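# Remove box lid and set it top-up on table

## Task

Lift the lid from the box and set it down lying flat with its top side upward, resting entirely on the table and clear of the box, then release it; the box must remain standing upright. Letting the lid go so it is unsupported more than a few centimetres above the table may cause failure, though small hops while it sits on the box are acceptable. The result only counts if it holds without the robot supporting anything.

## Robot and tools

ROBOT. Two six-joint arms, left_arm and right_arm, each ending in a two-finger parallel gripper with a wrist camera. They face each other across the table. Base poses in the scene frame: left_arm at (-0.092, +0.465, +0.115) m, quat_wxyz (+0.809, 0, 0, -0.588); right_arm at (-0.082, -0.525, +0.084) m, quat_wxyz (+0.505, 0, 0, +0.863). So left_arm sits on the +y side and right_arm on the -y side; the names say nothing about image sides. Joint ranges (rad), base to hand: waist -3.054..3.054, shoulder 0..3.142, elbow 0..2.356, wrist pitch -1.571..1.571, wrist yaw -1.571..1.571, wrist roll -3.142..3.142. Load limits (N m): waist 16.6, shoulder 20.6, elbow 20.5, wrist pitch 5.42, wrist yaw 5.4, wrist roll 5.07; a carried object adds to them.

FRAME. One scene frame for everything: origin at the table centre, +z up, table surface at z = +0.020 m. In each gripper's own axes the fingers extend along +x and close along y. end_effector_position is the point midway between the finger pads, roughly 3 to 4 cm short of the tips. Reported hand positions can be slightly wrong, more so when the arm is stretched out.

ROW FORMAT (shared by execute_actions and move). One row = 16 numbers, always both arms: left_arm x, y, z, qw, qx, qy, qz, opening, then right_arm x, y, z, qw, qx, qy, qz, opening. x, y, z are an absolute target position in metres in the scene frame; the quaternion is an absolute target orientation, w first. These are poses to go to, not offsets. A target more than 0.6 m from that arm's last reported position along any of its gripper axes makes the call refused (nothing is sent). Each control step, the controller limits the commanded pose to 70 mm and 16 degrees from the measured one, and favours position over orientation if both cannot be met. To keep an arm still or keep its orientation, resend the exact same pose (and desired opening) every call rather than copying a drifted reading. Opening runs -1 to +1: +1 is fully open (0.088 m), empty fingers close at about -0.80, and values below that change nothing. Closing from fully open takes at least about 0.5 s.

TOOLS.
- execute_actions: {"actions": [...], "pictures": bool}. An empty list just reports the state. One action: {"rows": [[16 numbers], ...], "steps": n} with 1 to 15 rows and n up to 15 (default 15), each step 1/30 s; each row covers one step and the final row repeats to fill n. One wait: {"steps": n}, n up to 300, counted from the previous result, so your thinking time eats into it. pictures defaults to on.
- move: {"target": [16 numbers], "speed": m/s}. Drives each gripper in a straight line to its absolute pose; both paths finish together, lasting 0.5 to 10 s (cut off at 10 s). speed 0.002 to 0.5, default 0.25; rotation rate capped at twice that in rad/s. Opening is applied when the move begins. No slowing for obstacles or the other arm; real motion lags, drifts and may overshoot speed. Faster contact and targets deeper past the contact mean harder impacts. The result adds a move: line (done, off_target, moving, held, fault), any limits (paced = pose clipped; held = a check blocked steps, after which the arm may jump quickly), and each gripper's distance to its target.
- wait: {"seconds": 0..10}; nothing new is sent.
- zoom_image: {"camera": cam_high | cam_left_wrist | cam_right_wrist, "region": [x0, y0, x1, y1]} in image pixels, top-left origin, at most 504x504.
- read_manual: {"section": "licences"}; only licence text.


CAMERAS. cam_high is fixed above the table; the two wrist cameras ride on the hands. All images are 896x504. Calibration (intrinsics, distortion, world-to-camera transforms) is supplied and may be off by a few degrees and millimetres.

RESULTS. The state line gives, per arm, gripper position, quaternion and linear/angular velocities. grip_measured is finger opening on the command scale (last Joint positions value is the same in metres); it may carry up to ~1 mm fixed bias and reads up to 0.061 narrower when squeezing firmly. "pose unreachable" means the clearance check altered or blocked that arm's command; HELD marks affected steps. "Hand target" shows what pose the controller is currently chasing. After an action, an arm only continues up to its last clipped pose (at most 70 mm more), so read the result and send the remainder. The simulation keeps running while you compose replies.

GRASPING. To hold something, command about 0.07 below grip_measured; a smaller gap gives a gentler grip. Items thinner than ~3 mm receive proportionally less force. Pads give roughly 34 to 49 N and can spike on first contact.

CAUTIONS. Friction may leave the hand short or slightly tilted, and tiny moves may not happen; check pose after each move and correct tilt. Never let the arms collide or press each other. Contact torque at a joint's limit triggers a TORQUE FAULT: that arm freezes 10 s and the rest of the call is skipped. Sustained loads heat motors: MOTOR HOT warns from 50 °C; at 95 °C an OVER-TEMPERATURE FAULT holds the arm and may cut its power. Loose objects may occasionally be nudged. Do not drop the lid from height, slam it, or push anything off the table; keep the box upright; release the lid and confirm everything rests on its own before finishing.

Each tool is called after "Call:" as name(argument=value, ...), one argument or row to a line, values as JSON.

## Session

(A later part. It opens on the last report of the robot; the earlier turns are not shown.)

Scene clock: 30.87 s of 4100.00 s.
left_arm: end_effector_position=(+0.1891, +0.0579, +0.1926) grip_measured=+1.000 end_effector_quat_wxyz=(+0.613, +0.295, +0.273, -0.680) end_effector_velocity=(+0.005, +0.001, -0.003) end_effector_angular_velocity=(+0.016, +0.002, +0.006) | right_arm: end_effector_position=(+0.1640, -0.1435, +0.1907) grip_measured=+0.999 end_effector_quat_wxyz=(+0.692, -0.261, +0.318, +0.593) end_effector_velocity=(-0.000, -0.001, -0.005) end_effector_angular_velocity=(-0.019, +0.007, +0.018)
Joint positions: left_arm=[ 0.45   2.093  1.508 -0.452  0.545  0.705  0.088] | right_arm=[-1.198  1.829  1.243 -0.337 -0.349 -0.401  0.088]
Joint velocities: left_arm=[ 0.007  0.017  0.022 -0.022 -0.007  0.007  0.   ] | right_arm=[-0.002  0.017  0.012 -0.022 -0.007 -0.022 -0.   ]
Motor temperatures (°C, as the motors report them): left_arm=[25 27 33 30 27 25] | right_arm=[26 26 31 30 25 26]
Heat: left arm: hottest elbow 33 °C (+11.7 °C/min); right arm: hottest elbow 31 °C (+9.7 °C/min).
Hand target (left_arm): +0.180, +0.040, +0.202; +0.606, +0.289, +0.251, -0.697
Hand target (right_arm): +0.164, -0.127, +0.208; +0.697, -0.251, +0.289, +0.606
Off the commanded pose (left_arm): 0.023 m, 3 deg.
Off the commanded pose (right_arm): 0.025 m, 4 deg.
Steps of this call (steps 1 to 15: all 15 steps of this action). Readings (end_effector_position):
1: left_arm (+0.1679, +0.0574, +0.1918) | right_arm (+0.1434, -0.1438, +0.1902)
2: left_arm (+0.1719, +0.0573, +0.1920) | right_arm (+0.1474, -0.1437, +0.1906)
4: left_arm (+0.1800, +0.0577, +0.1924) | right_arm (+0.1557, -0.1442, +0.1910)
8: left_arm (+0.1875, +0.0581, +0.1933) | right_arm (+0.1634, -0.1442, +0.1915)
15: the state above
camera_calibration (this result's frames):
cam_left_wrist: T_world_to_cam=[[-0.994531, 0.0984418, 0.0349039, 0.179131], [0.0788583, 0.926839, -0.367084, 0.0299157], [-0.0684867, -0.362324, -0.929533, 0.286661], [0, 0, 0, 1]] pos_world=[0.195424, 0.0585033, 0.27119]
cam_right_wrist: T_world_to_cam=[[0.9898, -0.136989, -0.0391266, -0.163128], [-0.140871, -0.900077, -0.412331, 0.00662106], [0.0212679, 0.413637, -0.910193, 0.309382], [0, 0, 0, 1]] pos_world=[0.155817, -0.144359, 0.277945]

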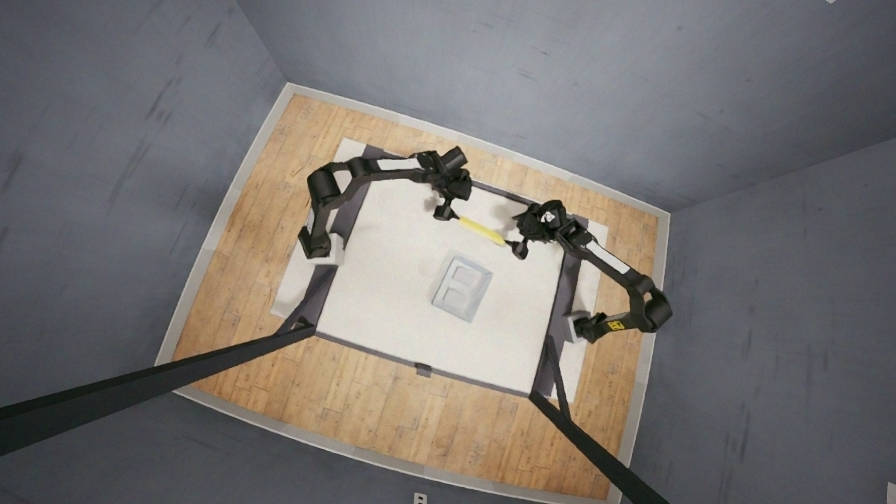

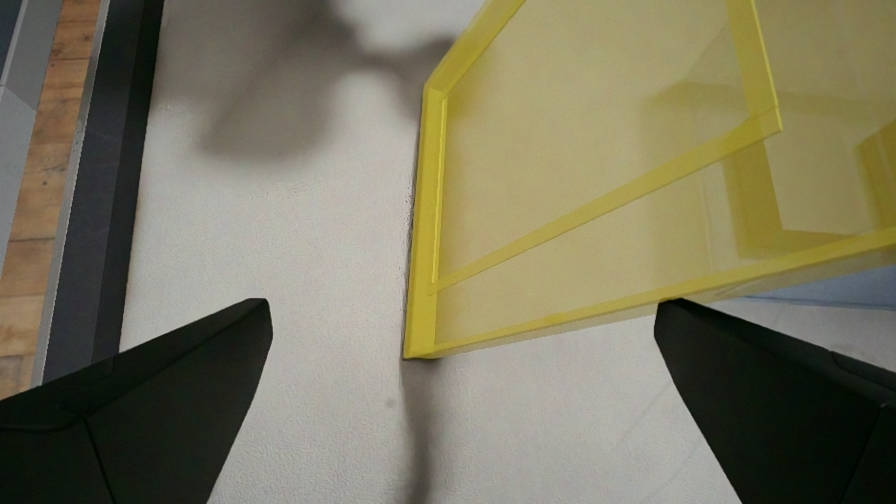

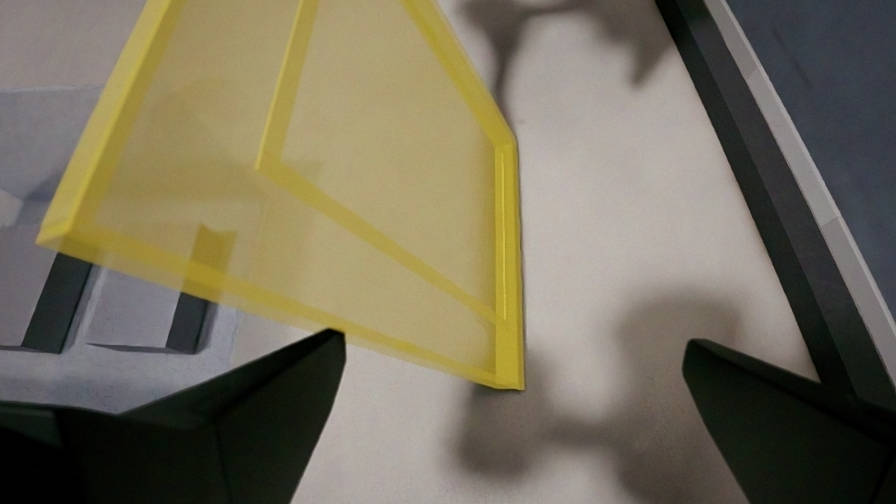

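Call:
execute_actions(
  actions=[
    {"rows":[[0.171,0.039,0.197,0.606,0.289,0.251,-0.697,1,0.155,-0.126,0.203,0.697,-0.251,0.289,0.606,1]],"steps":8},
  ],
  pictures=false,
)

Call:
execute_actions(
  actions=[
    {"rows":[[0.161,0.039,0.189,0.606,0.289,0.251,-0.697,1,0.145,-0.126,0.195,0.697,-0.251,0.289,0.606,1]],"steps":8},
  ],
  pictures=false,
)

Call:
execute_actions(
  actions=[
    {"rows":[[0.151,0.039,0.179,0.606,0.289,0.251,-0.697,1,0.135,-0.126,0.185,0.697,-0.251,0.289,0.606,1]],"steps":8},
  ],
  pictures=false,
)

Call:
execute_actions(
  actions=[
    {"rows":[[0.141,0.039,0.167,0.606,0.289,0.251,-0.697,1,0.125,-0.126,0.173,0.697,-0.251,0.289,0.606,1]],"steps":12},
  ],
)

Scene clock: 33.23 s of 4100.00 s.
left_arm: end_effector_position=(+0.1910, +0.0574, +0.1903) grip_measured=+1.000 end_effector_quat_wxyz=(+0.617, +0.297, +0.268, -0.678) end_effector_velocity=(-0.003, +0.003, -0.010) end_effector_angular_velocity=(+0.006, -0.008, -0.004) | right_arm: end_effector_position=(+0.1579, -0.1415, +0.1867) grip_measured=+0.999 end_effector_quat_wxyz=(+0.688, -0.262, +0.319, +0.597) end_effector_velocity=(-0.026, +0.007, -0.013) end_effector_angular_velocity=(-0.019, +0.024, +0.035)
Joint positions: left_arm=[ 0.45   2.095  1.497 -0.426  0.54   0.706  0.088] | right_arm=[-1.185  1.831  1.23  -0.326 -0.35  -0.399  0.088]
Joint velocities: left_arm=[-0.002 -0.002 -0.042  0.037 -0.007  0.007  0.   ] | right_arm=[ 0.056 -0.002 -0.046  0.022  0.007  0.022 -0.   ]
Motor temperatures (°C, as the motors report them): left_arm=[25 28 33 31 27 25] | right_arm=[26 26 32 31 25 26]
Heat: left arm: hottest elbow 33 °C (+10.8 °C/min); right arm: hottest elbow 32 °C (+10.8 °C/min).
Hand target (left_arm): +0.171, +0.040, +0.197; +0.606, +0.289, +0.252, -0.697
Hand target (right_arm): +0.154, -0.127, +0.203; +0.696, -0.251, +0.289, +0.607
Off the commanded pose (left_arm): 0.028 m, 3 deg.
Off the commanded pose (right_arm): 0.023 m, 4 deg.
Steps of this call (steps 1 to 63: nothing new was sent; steps 64 to 71: all 8 steps of this action). Readings (end_effector_position):
64: left_arm (+0.1899, +0.0577, +0.1929) | right_arm (+0.1643, -0.1434, +0.1907)
65: left_arm (+0.1905, +0.0573, +0.1929) | right_arm (+0.1640, -0.1433, +0.1905)
67: left_arm (+0.1913, +0.0572, +0.1921) | right_arm (+0.1624, -0.1428, +0.1892)
71: the state above

Scene clock: 33.50 s of 4100.00 s.
left_arm: end_effector_position=(+0.1795, +0.0571, +0.1791) grip_measured=+1.000 end_effector_quat_wxyz=(+0.613, +0.297, +0.271, -0.680) end_effector_velocity=(-0.022, -0.003, -0.021) end_effector_angular_velocity=(+0.031, -0.010, -0.022) | right_arm: end_effector_position=(+0.1444, -0.1396, +0.1757) grip_measured=+0.999 end_effector_quat_wxyz=(+0.683, -0.264, +0.322, +0.601) end_effector_velocity=(-0.017, -0.005, -0.020) end_effector_angular_velocity=(-0.021, +0.013, +0.017)
Joint positions: left_arm=[ 0.431  2.088  1.441 -0.379  0.532  0.691  0.088] | right_arm=[-1.155  1.828  1.183 -0.286 -0.341 -0.381  0.088]
Joint velocities: left_arm=[-0.046 -0.002 -0.081  0.066 -0.037 -0.007  0.   ] | right_arm=[ 0.027 -0.007 -0.081  0.051  0.007  0.007 -0.   ]
Motor temperatures (°C, as the motors report them): left_arm=[25 28 33 31 27 25] | right_arm=[26 26 32 31 25 26]
Heat: left arm: hottest elbow 33 °C (+10.7 °C/min); right arm: hottest elbow 32 °C (+10.7 °C/min).
Hand target (left_arm): +0.160, +0.040, +0.189; +0.605, +0.289, +0.252, -0.698
Hand target (right_arm): +0.145, -0.127, +0.195; +0.696, -0.251, +0.290, +0.607
Off the commanded pose (left_arm): 0.028 m, 3 deg.
Off the commanded pose (right_arm): 0.024 m, 4 deg.
Steps of this call (steps 1 to 8: all 8 steps of this action). Readings (end_effector_position):
1: left_arm (+0.1905, +0.0577, +0.1888) | right_arm (+0.1567, -0.1415, +0.1849)
2: left_arm (+0.1895, +0.0582, +0.1877) | right_arm (+0.1550, -0.1410, +0.1838)
4: left_arm (+0.1859, +0.0582, +0.1842) | right_arm (+0.1502, -0.1401, +0.1806)
8: the state above

Scene clock: 33.77 s of 4100.00 s.
left_arm: end_effector_position=(+0.1683, +0.0566, +0.1684) grip_measured=+1.000 end_effector_quat_wxyz=(+0.612, +0.297, +0.272, -0.680) end_effector_velocity=(-0.028, -0.005, -0.022) end_effector_angular_velocity=(+0.020, +0.006, -0.028) | right_arm: end_effector_position=(+0.1343, -0.1399, +0.1652) grip_measured=+0.999 end_effector_quat_wxyz=(+0.682, -0.264, +0.322, +0.601) end_effector_velocity=(-0.016, -0.008, -0.024) end_effector_angular_velocity=(-0.036, +0.009, +0.008)
Joint positions: left_arm=[ 0.41   2.081  1.384 -0.322  0.523  0.672  0.088] | right_arm=[-1.132  1.823  1.131 -0.235 -0.326 -0.363  0.088]
Joint velocities: left_arm=[-0.056 -0.002 -0.09   0.081 -0.022 -0.022  0.   ] | right_arm=[ 0.027 -0.002 -0.085  0.051  0.022  0.007  0.   ]
Motor temperatures (°C, as the motors report them): left_arm=[25 28 33 31 27 25] | right_arm=[26 26 32 31 25 26]
Heat: left arm: hottest elbow 33 °C (+10.7 °C/min); right arm: hottest elbow 32 °C (+10.7 °C/min).
Hand target (left_arm): +0.151, +0.040, +0.179; +0.605, +0.289, +0.252, -0.698
Hand target (right_arm): +0.135, -0.127, +0.185; +0.696, -0.251, +0.290, +0.607
Off the commanded pose (left_arm): 0.027 m, 3 deg.
Off the commanded pose (right_arm): 0.024 m, 4 deg.
Steps of this call (steps 1 to 8: all 8 steps of this action). Readings (end_effector_position):
1: left_arm (+0.1790, +0.0573, +0.1777) | right_arm (+0.1437, -0.1400, +0.1739)
2: left_arm (+0.1781, +0.0575, +0.1766) | right_arm (+0.1426, -0.1401, +0.1729)
4: left_arm (+0.1746, +0.0576, +0.1733) | right_arm (+0.1391, -0.1398, +0.1698)
8: the state above

Scene clock: 34.17 s of 4100.00 s.
left_arm: end_effector_position=(+0.1559, +0.0557, +0.1559) grip_measured=+1.000 end_effector_quat_wxyz=(+0.612, +0.298, +0.271, -0.681) end_effector_velocity=(-0.002, +0.003, -0.004) end_effector_angular_velocity=(+0.004, +0.008, +0.018) | right_arm: end_effector_position=(+0.1235, -0.1404, +0.1531) grip_measured=+0.999 end_effector_quat_wxyz=(+0.683, -0.265, +0.321, +0.600) end_effector_velocity=(-0.002, -0.007, -0.009) end_effector_angular_velocity=(-0.013, +0.007, -0.012)
Joint positions: left_arm=[ 0.386  2.077  1.319 -0.25   0.511  0.651  0.088] | right_arm=[-1.107  1.82   1.071 -0.169 -0.309 -0.342  0.088]
Joint velocities: left_arm=[-0.002 -0.007 -0.027  0.022 -0.007 -0.022  0.   ] | right_arm=[-0.002 -0.002 -0.037  0.022  0.007  0.007  0.   ]
Motor temperatures (°C, as the motors report them): left_arm=[25 28 33 31 27 25] | right_arm=[26 26 32 31 25 26]
Heat: left arm: hottest elbow 33 °C (+10.5 °C/min); right arm: hottest elbow 32 °C (+10.5 °C/min).
Hand target (left_arm): +0.140, +0.040, +0.167; +0.605, +0.289, +0.251, -0.698
Hand target (right_arm): +0.124, -0.127, +0.174; +0.697, -0.251, +0.289, +0.607
Off the commanded pose (left_arm): 0.025 m, 3 deg.
Off the commanded pose (right_arm): 0.025 m, 4 deg.
Steps of this call (steps 1 to 12: all 12 steps of this action). Readings (end_effector_position):
1: left_arm (+0.1677, +0.0567, +0.1664) | right_arm (+0.1336, -0.1403, +0.1634)
2: left_arm (+0.1665, +0.0569, +0.1652) | right_arm (+0.1326, -0.1404, +0.1622)
4: left_arm (+0.1631, +0.0567, +0.1618) | right_arm (+0.1289, -0.1401, +0.1589)
8: left_arm (+0.1564, +0.0557, +0.1571) | right_arm (+0.1239, -0.1402, +0.1543)
12: the state above
camera_calibration (this result's frames):
cam_left_wrist: T_world_to_cam=[[-0.994002, 0.10502, 0.0305141, 0.147878], [0.0866948, 0.926761, -0.365511, 0.0196276], [-0.0666651, -0.360673, -0.930307, 0.249212], [0, 0, 0, 1]] pos_world=[0.161903, 0.0561642, 0.234506]
cam_right_wrist: T_world_to_cam=[[0.992168, -0.115464, -0.0476495, -0.120027], [-0.124867, -0.906963, -0.402277, -0.0162596], [0.00323206, 0.405077, -0.914277, 0.276402], [0, 0, 0, 1]] pos_world=[0.116164, -0.14057, 0.240448]

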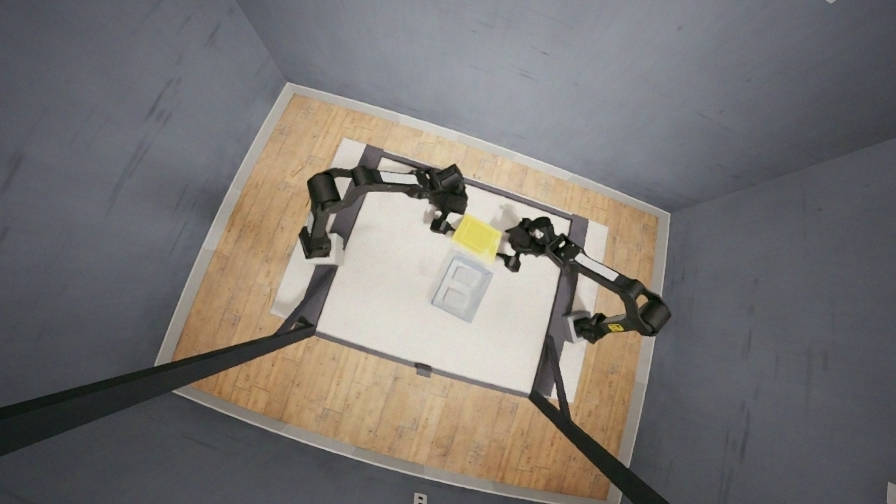

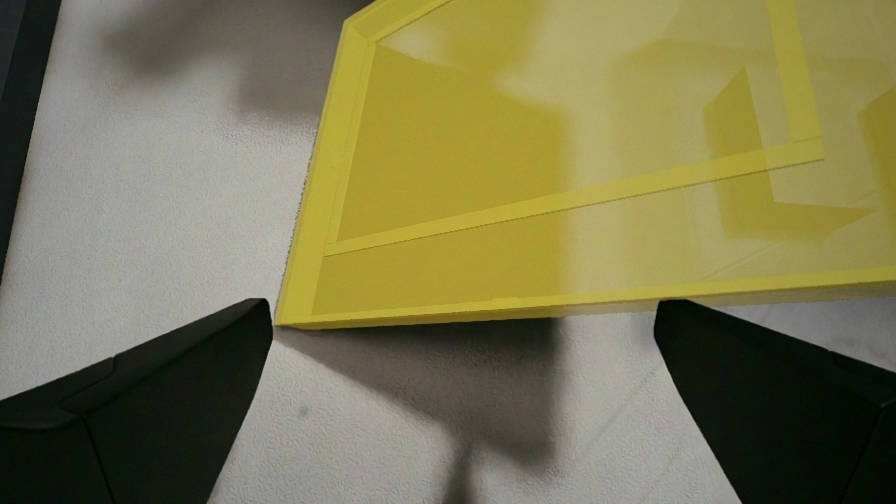

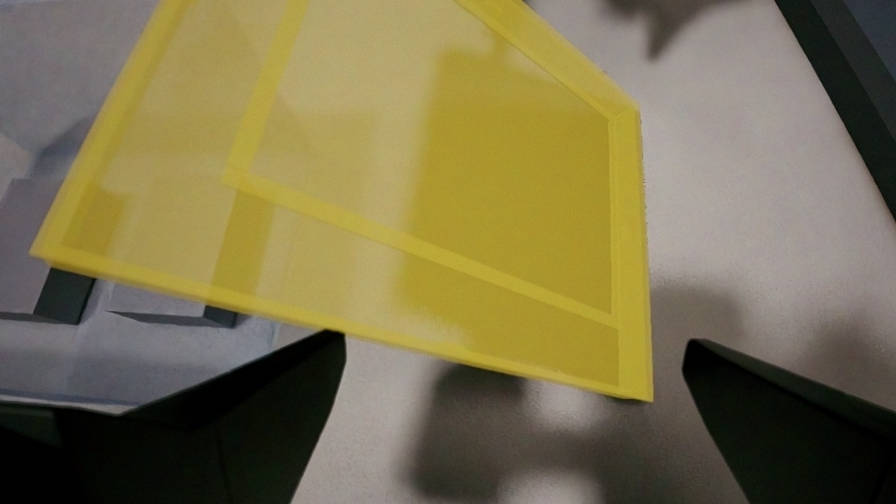

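Good. Now lower with sliding +x.

Call:
execute_actions(
  actions=[
    {"rows":[[0.143,0.039,0.157,0.606,0.289,0.251,-0.697,1,0.13,-0.126,0.163,0.697,-0.251,0.289,0.606,1]],"steps":8},
  ],
  pictures=false,
)

Call:
execute_actions(
  actions=[
    {"rows":[[0.149,0.039,0.147,0.606,0.289,0.251,-0.697,1,0.138,-0.126,0.153,0.697,-0.251,0.289,0.606,1]],"steps":8},
  ],
  pictures=false,
)

Call:
execute_actions(
  actions=[
    {"rows":[[0.157,0.039,0.137,0.606,0.289,0.251,-0.697,1,0.147,-0.126,0.143,0.697,-0.251,0.289,0.606,1]],"steps":8},
  ],
  pictures=false,
)

Call:
execute_actions(
  actions=[
    {"rows":[[0.165,0.039,0.127,0.606,0.289,0.251,-0.697,1,0.156,-0.126,0.133,0.697,-0.251,0.289,0.606,1]],"steps":12},
  ],
)

Scene clock: 35.73 s of 4100.00 s.
left_arm: end_effector_position=(+0.1575, +0.0555, +0.1542) grip_measured=+1.000 end_effector_quat_wxyz=(+0.616, +0.298, +0.266, -0.679) end_effector_velocity=(+0.003, -0.000, -0.003) end_effector_angular_velocity=(-0.017, -0.001, +0.009) | right_arm: end_effector_position=(+0.1261, -0.1410, +0.1499) grip_measured=+0.999 end_effector_quat_wxyz=(+0.687, -0.263, +0.317, +0.598) end_effector_velocity=(+0.011, -0.003, -0.010) end_effector_angular_velocity=(+0.007, -0.014, -0.006)
Joint positions: left_arm=[ 0.387  2.078  1.306 -0.222  0.508  0.65   0.088] | right_arm=[-1.113  1.825  1.057 -0.14  -0.308 -0.342  0.088]
Joint velocities: left_arm=[ 0.007  0.007 -0.012  0.037  0.007 -0.007  0.   ] | right_arm=[-0.027  0.027 -0.017  0.051 -0.007 -0.022  0.   ]
Motor temperatures (°C, as the motors report them): left_arm=[25 29 33 31 27 25] | right_arm=[26 27 32 32 25 26]
Heat: left arm: hottest elbow 33 °C (+10.1 °C/min); right arm: hottest elbow 32 °C (+10.1 °C/min).
Hand target (left_arm): +0.143, +0.040, +0.157; +0.606, +0.289, +0.252, -0.697
Hand target (right_arm): +0.130, -0.127, +0.163; +0.697, -0.251, +0.289, +0.607
Off the commanded pose (left_arm): 0.022 m, 3 deg.
Off the commanded pose (right_arm): 0.020 m, 4 deg.
Steps of this call (steps 1 to 39: nothing new was sent; steps 40 to 47: all 8 steps of this action). Readings (end_effector_position):
40: left_arm (+0.1563, +0.0558, +0.1552) | right_arm (+0.1234, -0.1403, +0.1525)
41: left_arm (+0.1566, +0.0557, +0.1551) | right_arm (+0.1237, -0.1405, +0.1522)
43: left_arm (+0.1570, +0.0555, +0.1548) | right_arm (+0.1244, -0.1407, +0.1514)
47: the state above

Scene clock: 36.00 s of 4100.00 s.
left_arm: end_effector_position=(+0.1617, +0.0564, +0.1426) grip_measured=+1.000 end_effector_quat_wxyz=(+0.616, +0.296, +0.271, -0.678) end_effector_velocity=(+0.002, +0.004, -0.018) end_effector_angular_velocity=(+0.037, +0.012, +0.020) | right_arm: end_effector_position=(+0.1354, -0.1418, +0.1393) grip_measured=+0.999 end_effector_quat_wxyz=(+0.690, -0.263, +0.318, +0.595) end_effector_velocity=(+0.011, -0.003, -0.003) end_effector_angular_velocity=(+0.006, -0.024, +0.005)
Joint positions: left_arm=[ 0.397  2.109  1.306 -0.199  0.512  0.65   0.088] | right_arm=[-1.133  1.861  1.057 -0.106 -0.313 -0.354  0.088]
Joint velocities: left_arm=[ 0.002  0.037 -0.002  0.007 -0.022 -0.007  0.   ] | right_arm=[-0.027  0.017  0.002  0.022 -0.007 -0.037 -0.   ]
Motor temperatures (°C, as the motors report them): left_arm=[25 29 33 31 27 25] | right_arm=[26 27 32 32 25 26]
Heat: left arm: hottest elbow 33 °C (+10.0 °C/min); right arm: hottest elbow 32 °C (+10.0 °C/min).
Hand target (left_arm): +0.148, +0.040, +0.147; +0.606, +0.289, +0.251, -0.697
Hand target (right_arm): +0.137, -0.127, +0.153; +0.697, -0.251, +0.289, +0.606
Off the commanded pose (left_arm): 0.022 m, 3 deg.
Off the commanded pose (right_arm): 0.021 m, 4 deg.
Steps of this call (steps 1 to 8: all 8 steps of this action). Readings (end_effector_position):
1: left_arm (+0.1579, +0.0555, +0.1528) | right_arm (+0.1267, -0.1410, +0.1486)
2: left_arm (+0.1593, +0.0556, +0.1517) | right_arm (+0.1281, -0.1411, +0.1471)
4: left_arm (+0.1621, +0.0563, +0.1480) | right_arm (+0.1319, -0.1412, +0.1434)
8: the state above

Scene clock: 36.27 s of 4100.00 s.
left_arm: end_effector_position=(+0.1621, +0.0566, +0.1293) grip_measured=+1.000 end_effector_quat_wxyz=(+0.610, +0.293, +0.274, -0.683) end_effector_velocity=(-0.004, +0.001, -0.016) end_effector_angular_velocity=(+0.018, +0.011, -0.022) | right_arm: end_effector_position=(+0.1448, -0.1432, +0.1284) grip_measured=+0.999 end_effector_quat_wxyz=(+0.692, -0.262, +0.318, +0.593) end_effector_velocity=(+0.005, -0.001, -0.008) end_effector_angular_velocity=(+0.008, +0.004, +0.028)
Joint positions: left_arm=[ 0.402  2.145  1.306 -0.179  0.528  0.66   0.088] | right_arm=[-1.155  1.898  1.057 -0.072 -0.323 -0.367  0.088]
Joint velocities: left_arm=[-0.002  0.037 -0.002  0.007  0.007  0.022  0.   ] | right_arm=[-0.022  0.032  0.002  0.022 -0.037 -0.037  0.   ]
Motor temperatures (°C, as the motors report them): left_arm=[25 29 33 31 27 25] | right_arm=[26 27 32 32 25 26]
Heat: left arm: hottest elbow 33 °C (+9.9 °C/min); right arm: hottest elbow 32 °C (+9.9 °C/min).
Hand target (left_arm): +0.156, +0.040, +0.137; +0.606, +0.289, +0.251, -0.697
Hand target (right_arm): +0.147, -0.127, +0.144; +0.697, -0.251, +0.289, +0.606
Off the commanded pose (left_arm): 0.020 m, 3 deg.
Off the commanded pose (right_arm): 0.023 m, 4 deg.
Steps of this call (steps 1 to 8: all 8 steps of this action). Readings (end_effector_position):
1: left_arm (+0.1616, +0.0565, +0.1406) | right_arm (+0.1359, -0.1418, +0.1381)
2: left_arm (+0.1623, +0.0564, +0.1392) | right_arm (+0.1374, -0.1419, +0.1370)
4: left_arm (+0.1636, +0.0569, +0.1349) | right_arm (+0.1414, -0.1424, +0.1331)
8: the state above

Scene clock: 36.67 s of 4100.00 s.
left_arm: end_effector_position=(+0.1655, +0.0553, +0.1179) grip_measured=+1.000 end_effector_quat_wxyz=(+0.606, +0.293, +0.274, -0.686) end_effector_velocity=(+0.007, +0.002, -0.001) end_effector_angular_velocity=(+0.007, +0.002, +0.021) | right_arm: end_effector_position=(+0.1538, -0.1446, +0.1172) grip_measured=+0.999 end_effector_quat_wxyz=(+0.692, -0.262, +0.319, +0.592) end_effector_velocity=(+0.006, -0.003, -0.005) end_effector_angular_velocity=(+0.003, +0.004, +0.008)
Joint positions: left_arm=[ 0.408  2.185  1.321 -0.165  0.539  0.675  0.088] | right_arm=[-1.177  1.938  1.061 -0.042 -0.335 -0.384  0.088]
Joint velocities: left_arm=[ 0.012  0.007  0.012 -0.007 -0.007 -0.007  0.   ] | right_arm=[-0.022  0.017  0.002  0.007 -0.022 -0.022 -0.   ]
Motor temperatures (°C, as the motors report them): left_arm=[25 29 33 31 27 25] | right_arm=[26 27 32 32 25 26]
Heat: left arm: hottest elbow 33 °C (+9.8 °C/min); right arm: hottest elbow 32 °C (+9.8 °C/min).
Hand target (left_arm): +0.164, +0.040, +0.127; +0.606, +0.289, +0.251, -0.697
Hand target (right_arm): +0.155, -0.127, +0.134; +0.697, -0.251, +0.289, +0.606
Off the commanded pose (left_arm): 0.019 m, 3 deg.
Off the commanded pose (right_arm): 0.024 m, 4 deg.
Steps of this call (steps 1 to 12: all 12 steps of this action). Readings (end_effector_position):
1: left_arm (+0.1620, +0.0567, +0.1274) | right_arm (+0.1451, -0.1431, +0.1270)
2: left_arm (+0.1627, +0.0564, +0.1262) | right_arm (+0.1464, -0.1433, +0.1256)
4: left_arm (+0.1649, +0.0558, +0.1230) | right_arm (+0.1501, -0.1441, +0.1217)
8: left_arm (+0.1650, +0.0555, +0.1181) | right_arm (+0.1528, -0.1444, +0.1175)
12: the state above
camera_calibration (this result's frames):
cam_left_wrist: T_world_to_cam=[[-0.992331, 0.114702, 0.0460699, 0.155949], [0.0899011, 0.925523, -0.367866, 0.00513637], [-0.0848338, -0.360904, -0.928737, 0.217138], [0, 0, 0, 1]] pos_world=[0.172712, 0.0557243, 0.196369]
cam_right_wrist: T_world_to_cam=[[0.989707, -0.137656, -0.0391287, -0.15617], [-0.141526, -0.900915, -0.410271, -0.0263124], [0.0212246, 0.411586, -0.911124, 0.242923], [0, 0, 0, 1]] pos_world=[0.145683, -0.145187, 0.204427]

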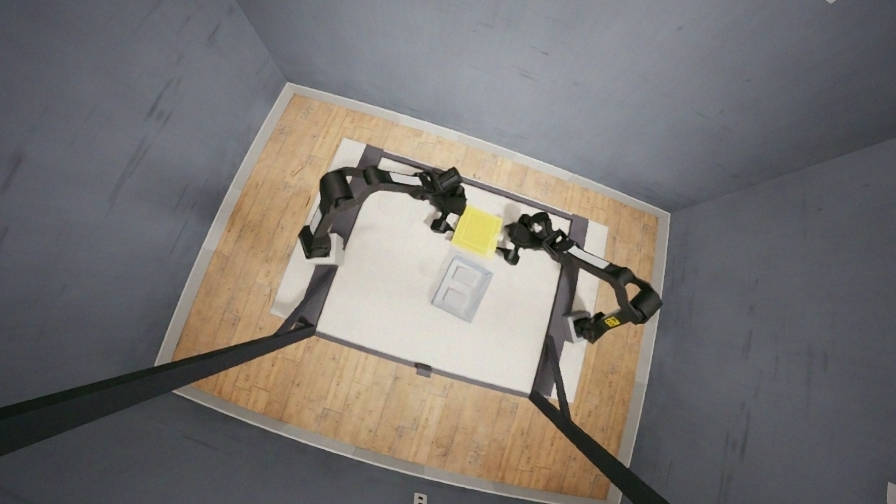

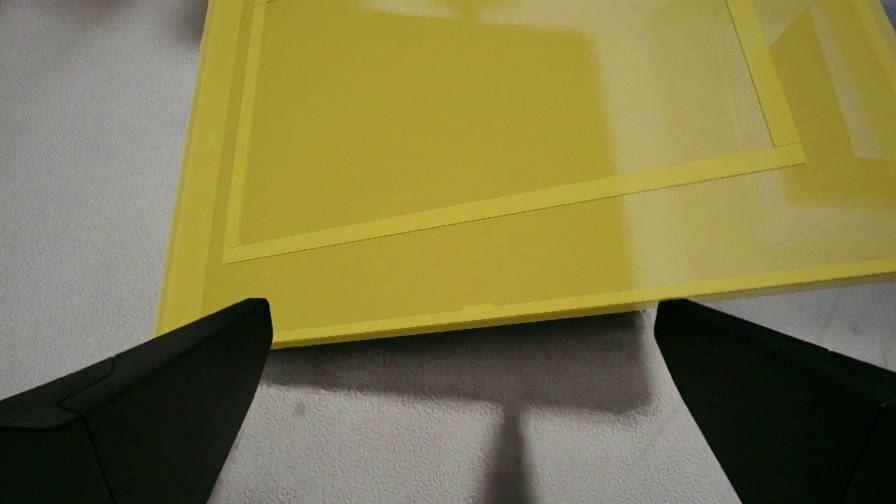

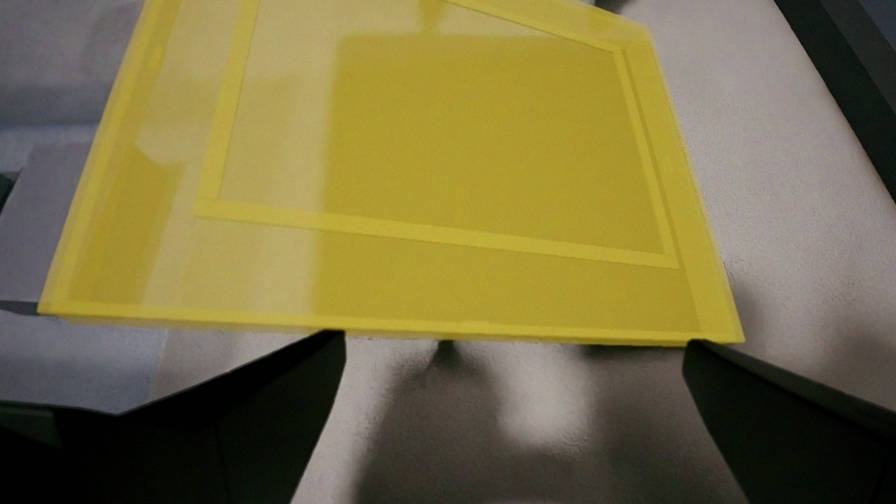

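Call:
execute_actions(
  actions=[
    {"rows":[[0.169,0.039,0.116,0.606,0.289,0.251,-0.697,1,0.16,-0.126,0.122,0.697,-0.251,0.289,0.606,1]],"steps":8},
  ],
  pictures=false,
)

Call:
execute_actions(
  actions=[
    {"rows":[[0.173,0.039,0.105,0.606,0.289,0.251,-0.697,1,0.164,-0.126,0.111,0.697,-0.251,0.289,0.606,1]],"steps":8},
  ],
  pictures=false,
)

Call:
execute_actions(
  actions=[
    {"rows":[[0.175,0.039,0.094,0.606,0.289,0.251,-0.697,1,0.166,-0.126,0.10,0.697,-0.251,0.289,0.606,1]],"steps":8},
  ],
  pictures=false,
)

Call:
execute_actions(
  actions=[
    {"rows":[[0.175,0.039,0.083,0.606,0.289,0.251,-0.697,1,0.166,-0.126,0.089,0.697,-0.251,0.289,0.606,1]],"steps":8},
  ],
  pictures=false,
)

Call:
execute_actions(
  actions=[
    {"rows":[[0.175,0.039,0.072,0.606,0.289,0.251,-0.697,1,0.166,-0.126,0.078,0.697,-0.251,0.289,0.606,1]],"steps":12},
  ],
)

Scene clock: 38.70 s of 4100.00 s.
left_arm: end_effector_position=(+0.1696, +0.0557, +0.1071) grip_measured=+1.000 end_effector_quat_wxyz=(+0.606, +0.292, +0.276, -0.686) end_effector_velocity=(-0.003, +0.003, -0.013) end_effector_angular_velocity=(+0.036, +0.002, -0.001) | right_arm: end_effector_position=(+0.1585, -0.1441, +0.1075) grip_measured=+0.999 end_effector_quat_wxyz=(+0.693, -0.261, +0.318, +0.592) end_effector_velocity=(-0.002, -0.002, -0.008) end_effector_angular_velocity=(-0.010, +0.010, +0.007)
Joint positions: left_arm=[ 0.417  2.217  1.326 -0.143  0.544  0.681  0.088] | right_arm=[-1.187  1.972  1.062 -0.01  -0.341 -0.39   0.088]
Joint velocities: left_arm=[-0.007  0.022 -0.002 -0.007 -0.022  0.007  0.   ] | right_arm=[-0.002  0.017 -0.007  0.007 -0.007 -0.007 -0.   ]
Motor temperatures (°C, as the motors report them): left_arm=[25 30 34 32 27 25] | right_arm=[26 27 32 33 25 26]
Heat: left arm: hottest elbow 34 °C (+10.9 °C/min); right arm: hottest wrist pitch 33 °C (+10.9 °C/min).
Hand target (left_arm): +0.168, +0.040, +0.116; +0.606, +0.289, +0.251, -0.697
Hand target (right_arm): +0.159, -0.127, +0.122; +0.697, -0.251, +0.289, +0.606
Off the commanded pose (left_arm): 0.019 m, 3 deg.
Off the commanded pose (right_arm): 0.023 m, 4 deg.
Steps of this call (steps 1 to 53: nothing new was sent; steps 54 to 61: all 8 steps of this action). Readings (end_effector_position):
54: left_arm (+0.1661, +0.0554, +0.1162) | right_arm (+0.1546, -0.1444, +0.1156)
55: left_arm (+0.1671, +0.0553, +0.1151) | right_arm (+0.1557, -0.1444, +0.1145)
57: left_arm (+0.1697, +0.0556, +0.1117) | right_arm (+0.1581, -0.1444, +0.1112)
61: the state above

Scene clock: 38.97 s of 4100.00 s.
left_arm: end_effector_position=(+0.1731, +0.0558, +0.0963) grip_measured=+1.000 end_effector_quat_wxyz=(+0.606, +0.292, +0.276, -0.687) end_effector_velocity=(+0.004, -0.002, -0.010) end_effector_angular_velocity=(+0.003, -0.027, +0.003) | right_arm: end_effector_position=(+0.1629, -0.1437, +0.0976) grip_measured=+0.999 end_effector_quat_wxyz=(+0.693, -0.260, +0.317, +0.592) end_effector_velocity=(-0.002, +0.004, -0.007) end_effector_angular_velocity=(+0.016, +0.004, +0.021)
Joint positions: left_arm=[ 0.423  2.25   1.332 -0.12   0.548  0.688  0.088] | right_arm=[-1.195  2.005  1.062  0.024 -0.347 -0.397  0.088]
Joint velocities: left_arm=[-0.002  0.027  0.002  0.037 -0.022  0.007  0.   ] | right_arm=[ 0.002  0.027 -0.002  0.037 -0.022 -0.007  0.   ]
Motor temperatures (°C, as the motors report them): left_arm=[25 30 34 32 27 25] | right_arm=[26 27 32 33 25 26]
Heat: left arm: hottest elbow 34 °C (+10.8 °C/min); right arm: hottest wrist pitch 33 °C (+10.8 °C/min).
Hand target (left_arm): +0.172, +0.040, +0.105; +0.606, +0.289, +0.251, -0.697
Hand target (right_arm): +0.163, -0.127, +0.112; +0.697, -0.251, +0.289, +0.607
Off the commanded pose (left_arm): 0.019 m, 3 deg.
Off the commanded pose (right_arm): 0.022 m, 4 deg.
Steps of this call (steps 1 to 8: all 8 steps of this action). Readings (end_effector_position):
1: left_arm (+0.1697, +0.0558, +0.1055) | right_arm (+0.1588, -0.1439, +0.1062)
2: left_arm (+0.1708, +0.0557, +0.1043) | right_arm (+0.1601, -0.1439, +0.1053)
4: left_arm (+0.1730, +0.0558, +0.1006) | right_arm (+0.1626, -0.1440, +0.1016)
8: the state above

Scene clock: 39.23 s of 4100.00 s.
left_arm: end_effector_position=(+0.1756, +0.0562, +0.0861) grip_measured=+1.000 end_effector_quat_wxyz=(+0.606, +0.293, +0.275, -0.687) end_effector_velocity=(+0.008, -0.003, +0.005) end_effector_angular_velocity=(+0.001, -0.021, +0.019) | right_arm: end_effector_position=(+0.1666, -0.1431, +0.0880) grip_measured=+0.999 end_effector_quat_wxyz=(+0.695, -0.260, +0.316, +0.592) end_effector_velocity=(-0.002, -0.009, -0.016) end_effector_angular_velocity=(-0.040, +0.035, -0.002)
Joint positions: left_arm=[ 0.428  2.278  1.333 -0.094  0.55   0.695  0.088] | right_arm=[-1.201  2.038  1.062  0.058 -0.349 -0.401  0.088]
Joint velocities: left_arm=[ 0.002 -0.002  0.022 -0.007 -0.022 -0.007  0.   ] | right_arm=[-0.012  0.027 -0.007 -0.022 -0.007 -0.007  0.   ]
Motor temperatures (°C, as the motors report them): left_arm=[25 30 34 32 27 25] | right_arm=[26 27 32 33 25 26]
Heat: left arm: hottest elbow 34 °C (+10.7 °C/min); right arm: hottest wrist pitch 33 °C (+10.7 °C/min).
Hand target (left_arm): +0.174, +0.040, +0.094; +0.606, +0.289, +0.251, -0.697
Hand target (right_arm): +0.166, -0.127, +0.100; +0.697, -0.251, +0.289, +0.606
Off the commanded pose (left_arm): 0.019 m, 3 deg.
Off the commanded pose (right_arm): 0.021 m, 4 deg.
Steps of this call (steps 1 to 8: all 8 steps of this action). Readings (end_effector_position):
1: left_arm (+0.1732, +0.0560, +0.0946) | right_arm (+0.1633, -0.1435, +0.0963)
2: left_arm (+0.1741, +0.0561, +0.0934) | right_arm (+0.1643, -0.1433, +0.0953)
4: left_arm (+0.1758, +0.0562, +0.0898) | right_arm (+0.1665, -0.1433, +0.0917)
8: the state above

Scene clock: 39.50 s of 4100.00 s.
left_arm: end_effector_position=(+0.1803, +0.0557, +0.0810) grip_measured=+1.000 end_effector_quat_wxyz=(+0.608, +0.298, +0.263, -0.687) end_effector_velocity=(+0.006, -0.000, -0.010) end_effector_angular_velocity=(+0.003, -0.027, +0.008) | right_arm: end_effector_position=(+0.1697, -0.1429, +0.0810) grip_measured=+0.999 end_effector_quat_wxyz=(+0.696, -0.258, +0.313, +0.592) end_effector_velocity=(+0.005, -0.005, -0.010) end_effector_angular_velocity=(+0.007, -0.015, +0.004)
Joint positions: left_arm=[ 0.434  2.296  1.333 -0.063  0.548  0.713  0.088] | right_arm=[-1.208  2.062  1.058  0.091 -0.353 -0.405  0.088]
Joint velocities: left_arm=[ 0.002  0.027  0.002  0.037 -0.022  0.007  0.   ] | right_arm=[-0.017  0.022 -0.022  0.051 -0.007 -0.022 -0.   ]
Motor temperatures (°C, as the motors report them): left_arm=[25 30 34 32 27 25] | right_arm=[26 27 32 33 25 26]
Heat: left arm: hottest elbow 34 °C (+10.6 °C/min); right arm: hottest wrist pitch 33 °C (+10.6 °C/min).
Hand target (left_arm): +0.174, +0.040, +0.083; +0.606, +0.289, +0.251, -0.697
Hand target (right_arm): +0.166, -0.127, +0.089; +0.697, -0.251, +0.290, +0.606
Off the commanded pose (left_arm): 0.018 m, 2 deg.
Off the commanded pose (right_arm): 0.019 m, 3 deg.
Steps of this call (steps 1 to 8: all 8 steps of this action). Readings (end_effector_position):
1: left_arm (+0.1763, +0.0560, +0.0854) | right_arm (+0.1669, -0.1429, +0.0868)
2: left_arm (+0.1772, +0.0559, +0.0843) | right_arm (+0.1680, -0.1428, +0.0857)
4: left_arm (+0.1793, +0.0558, +0.0821) | right_arm (+0.1690, -0.1427, +0.0823)
8: the state above

Scene clock: 39.90 s of 4100.00 s.
left_arm: end_effector_position=(+0.1846, +0.0549, +0.0750) grip_measured=+1.000 end_effector_quat_wxyz=(+0.610, +0.306, +0.249, -0.687) end_effector_velocity=(+0.000, +0.000, -0.001) end_effector_angular_velocity=(-0.007, -0.002, -0.007) | right_arm: end_effector_position=(+0.1717, -0.1435, +0.0731) grip_measured=+0.999 end_effector_quat_wxyz=(+0.698, -0.256, +0.309, +0.593) end_effector_velocity=(-0.001, -0.001, -0.002) end_effector_angular_velocity=(+0.003, +0.011, -0.003)
Joint positions: left_arm=[ 0.439  2.316  1.333 -0.028  0.545  0.736  0.088] | right_arm=[-1.214  2.085  1.047  0.135 -0.36  -0.406  0.088]
Joint velocities: left_arm=[ 0.002  0.002 -0.002  0.007  0.007  0.007  0.   ] | right_arm=[-0.002  0.002 -0.007  0.007 -0.007  0.007 -0.   ]
Motor temperatures (°C, as the motors report them): left_arm=[25 30 34 32 27 25] | right_arm=[26 27 32 33 25 26]
Heat: left arm: hottest elbow 34 °C (+10.5 °C/min); right arm: hottest wrist pitch 33 °C (+10.5 °C/min).
Hand target (left_arm): +0.174, +0.040, +0.072; +0.605, +0.290, +0.251, -0.697
Hand target (right_arm): +0.165, -0.127, +0.078; +0.697, -0.251, +0.289, +0.607
Off the commanded pose (left_arm): 0.019 m, 2 deg.
Off the commanded pose (right_arm): 0.019 m, 3 deg.
Steps of this call (steps 1 to 12: all 12 steps of this action). Readings (end_effector_position):
1: left_arm (+0.1807, +0.0556, +0.0798) | right_arm (+0.1698, -0.1431, +0.0793)
2: left_arm (+0.1818, +0.0554, +0.0788) | right_arm (+0.1704, -0.1431, +0.0782)
4: left_arm (+0.1834, +0.0552, +0.0767) | right_arm (+0.1710, -0.1432, +0.0753)
8: left_arm (+0.1842, +0.0550, +0.0756) | right_arm (+0.1717, -0.1434, +0.0739)
12: the state above
camera_calibration (this result's frames):
cam_left_wrist: T_world_to_cam=[[-0.991176, 0.132445, -0.00532612, 0.179603], [0.124392, 0.915528, -0.382538, -0.0167397], [-0.045789, -0.379825, -0.923924, 0.172304], [0, 0, 0, 1]] pos_world=[0.18799, 0.0569834, 0.153749]
cam_right_wrist: T_world_to_cam=[[0.989275, -0.142396, -0.0325479, -0.176547], [-0.14241, -0.890695, -0.43172, -0.0377187], [0.0324849, 0.431725, -0.90142, 0.202216], [0, 0, 0, 1]] pos_world=[0.162713, -0.146037, 0.160252]

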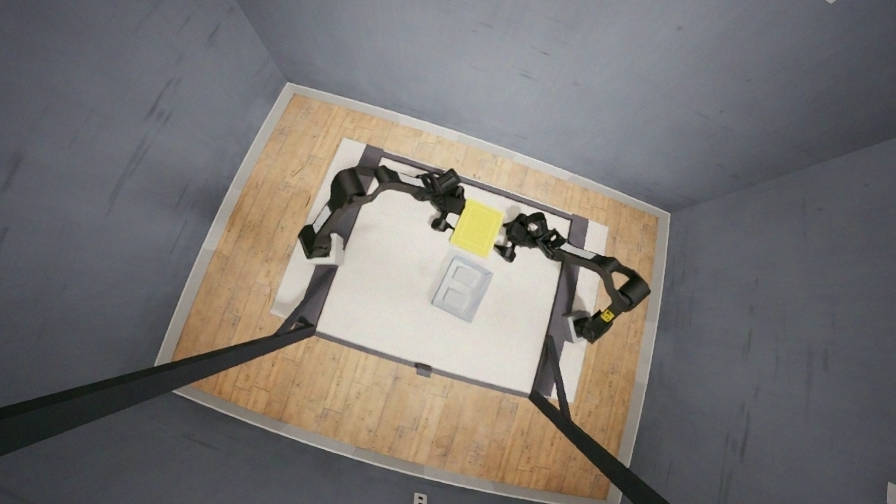

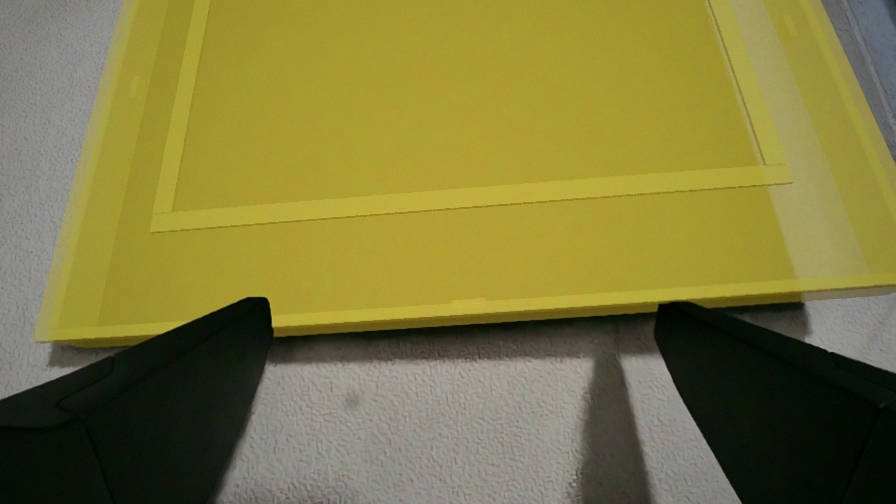

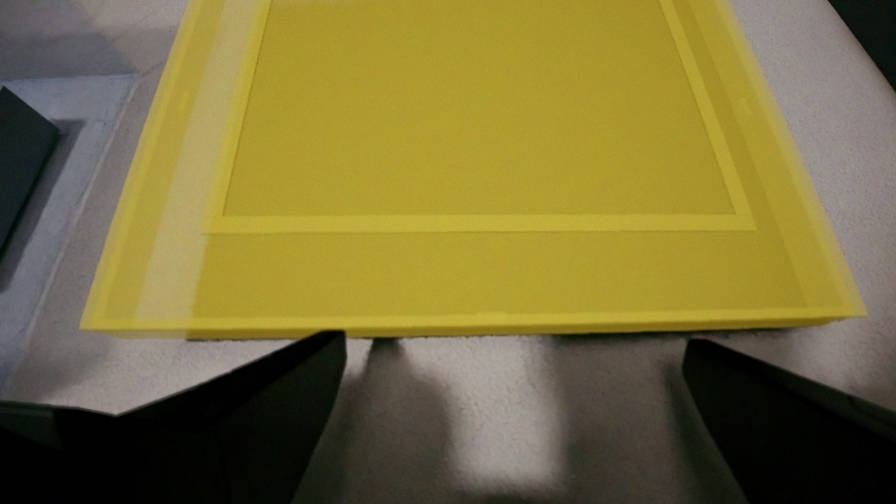

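Call:
move(
  target=[0.185,0.09,0.078,0.606,0.289,0.251,-0.697,1,0.168,-0.18,0.07,0.697,-0.251,0.289,0.606,1],
  speed=0.04,
)

Scene clock: 42.03 s of 4100.00 s.
left_arm: end_effector_position=(+0.1862, +0.0871, +0.0761) grip_measured=+1.000 end_effector_quat_wxyz=(+0.607, +0.289, +0.252, -0.696) end_effector_velocity=(-0.003, -0.001, +0.002) end_effector_angular_velocity=(+0.000, -0.005, +0.002) | right_arm: end_effector_position=(+0.1675, -0.1792, +0.0661) grip_measured=+0.999 end_effector_quat_wxyz=(+0.696, -0.251, +0.295, +0.604) end_effector_velocity=(-0.007, -0.005, -0.001) end_effector_angular_velocity=(-0.001, +0.019, +0.016)
Joint positions: left_arm=[ 0.508  2.268  1.238 -0.022  0.616  0.789  0.088] | right_arm=[-1.284  2.033  0.897  0.232 -0.428 -0.476  0.088]
Joint velocities: left_arm=[-0.007 -0.012 -0.012  0.007 -0.007 -0.007  0.   ] | right_arm=[-0.002 -0.012 -0.022 -0.007 -0.022 -0.007 -0.   ]
Motor temperatures (°C, as the motors report them): left_arm=[25 30 34 32 27 25] | right_arm=[26 28 32 33 25 26]
Heat: left arm: hottest elbow 34 °C (+10.0 °C/min); right arm: hottest wrist pitch 33 °C (+10.0 °C/min).
Hand target (left_arm): +0.185, +0.090, +0.078; +0.606, +0.289, +0.251, -0.697
Hand target (right_arm): +0.168, -0.180, +0.070; +0.697, -0.251, +0.289, +0.606
Off the commanded pose (left_arm): 0.004 m, 0 deg.
Off the commanded pose (right_arm): 0.004 m, 1 deg.
move: done
camera_calibration (this result's frames):
cam_left_wrist: T_world_to_cam=[[-0.990084, 0.138039, 0.0260744, 0.173825], [0.115832, 0.907198, -0.404444, -0.0420132], [-0.0794837, -0.397413, -0.914191, 0.192655], [0, 0, 0, 1]] pos_world=[0.19228, 0.0906832, 0.154599]
cam_right_wrist: T_world_to_cam=[[0.992572, -0.118033, -0.029463, -0.174051], [-0.118371, -0.881139, -0.457802, -0.0737837], [0.0280748, 0.457889, -0.888566, 0.216027], [0, 0, 0, 1]] pos_world=[0.157959, -0.184474, 0.153047]

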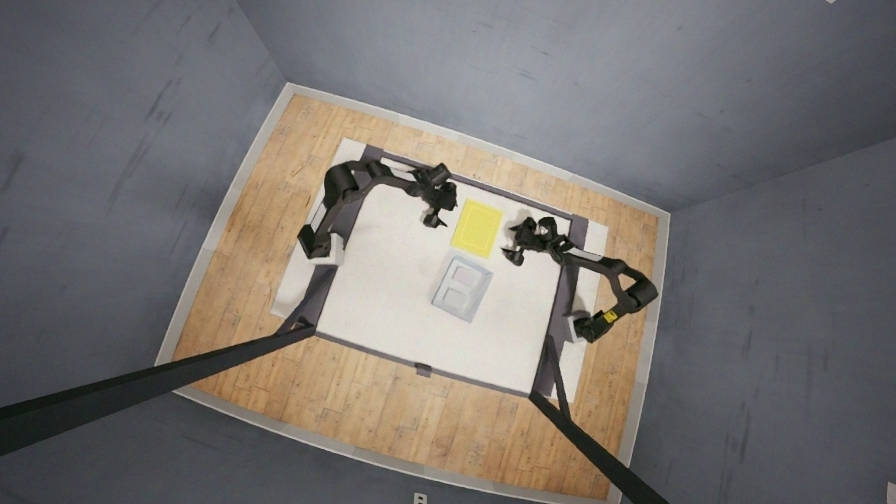

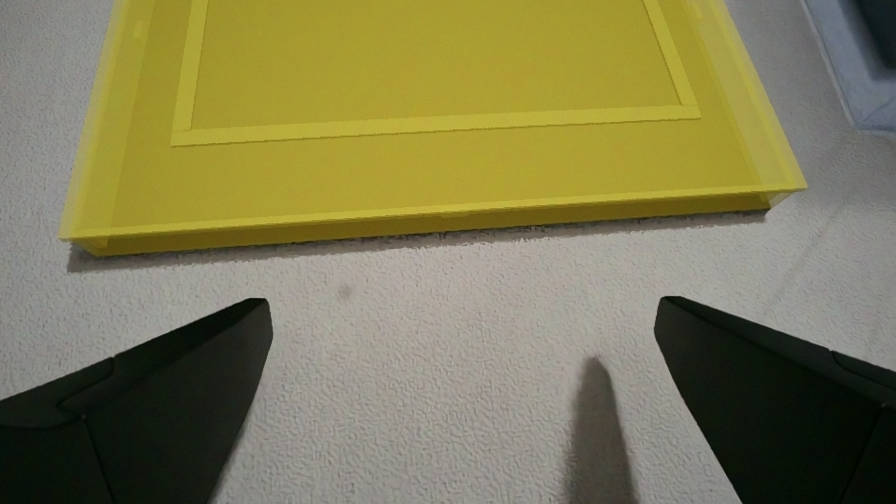

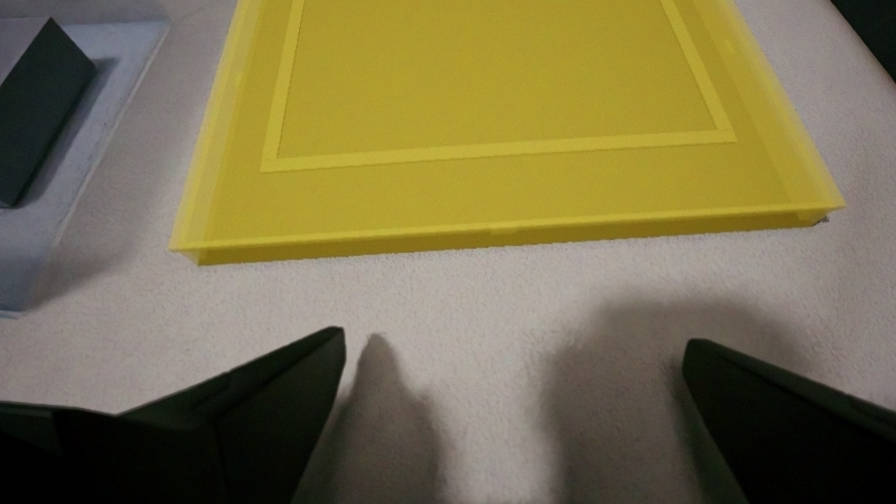

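Call:
finished_scene(
  scene=1,
)

The scene is finished: the task was done.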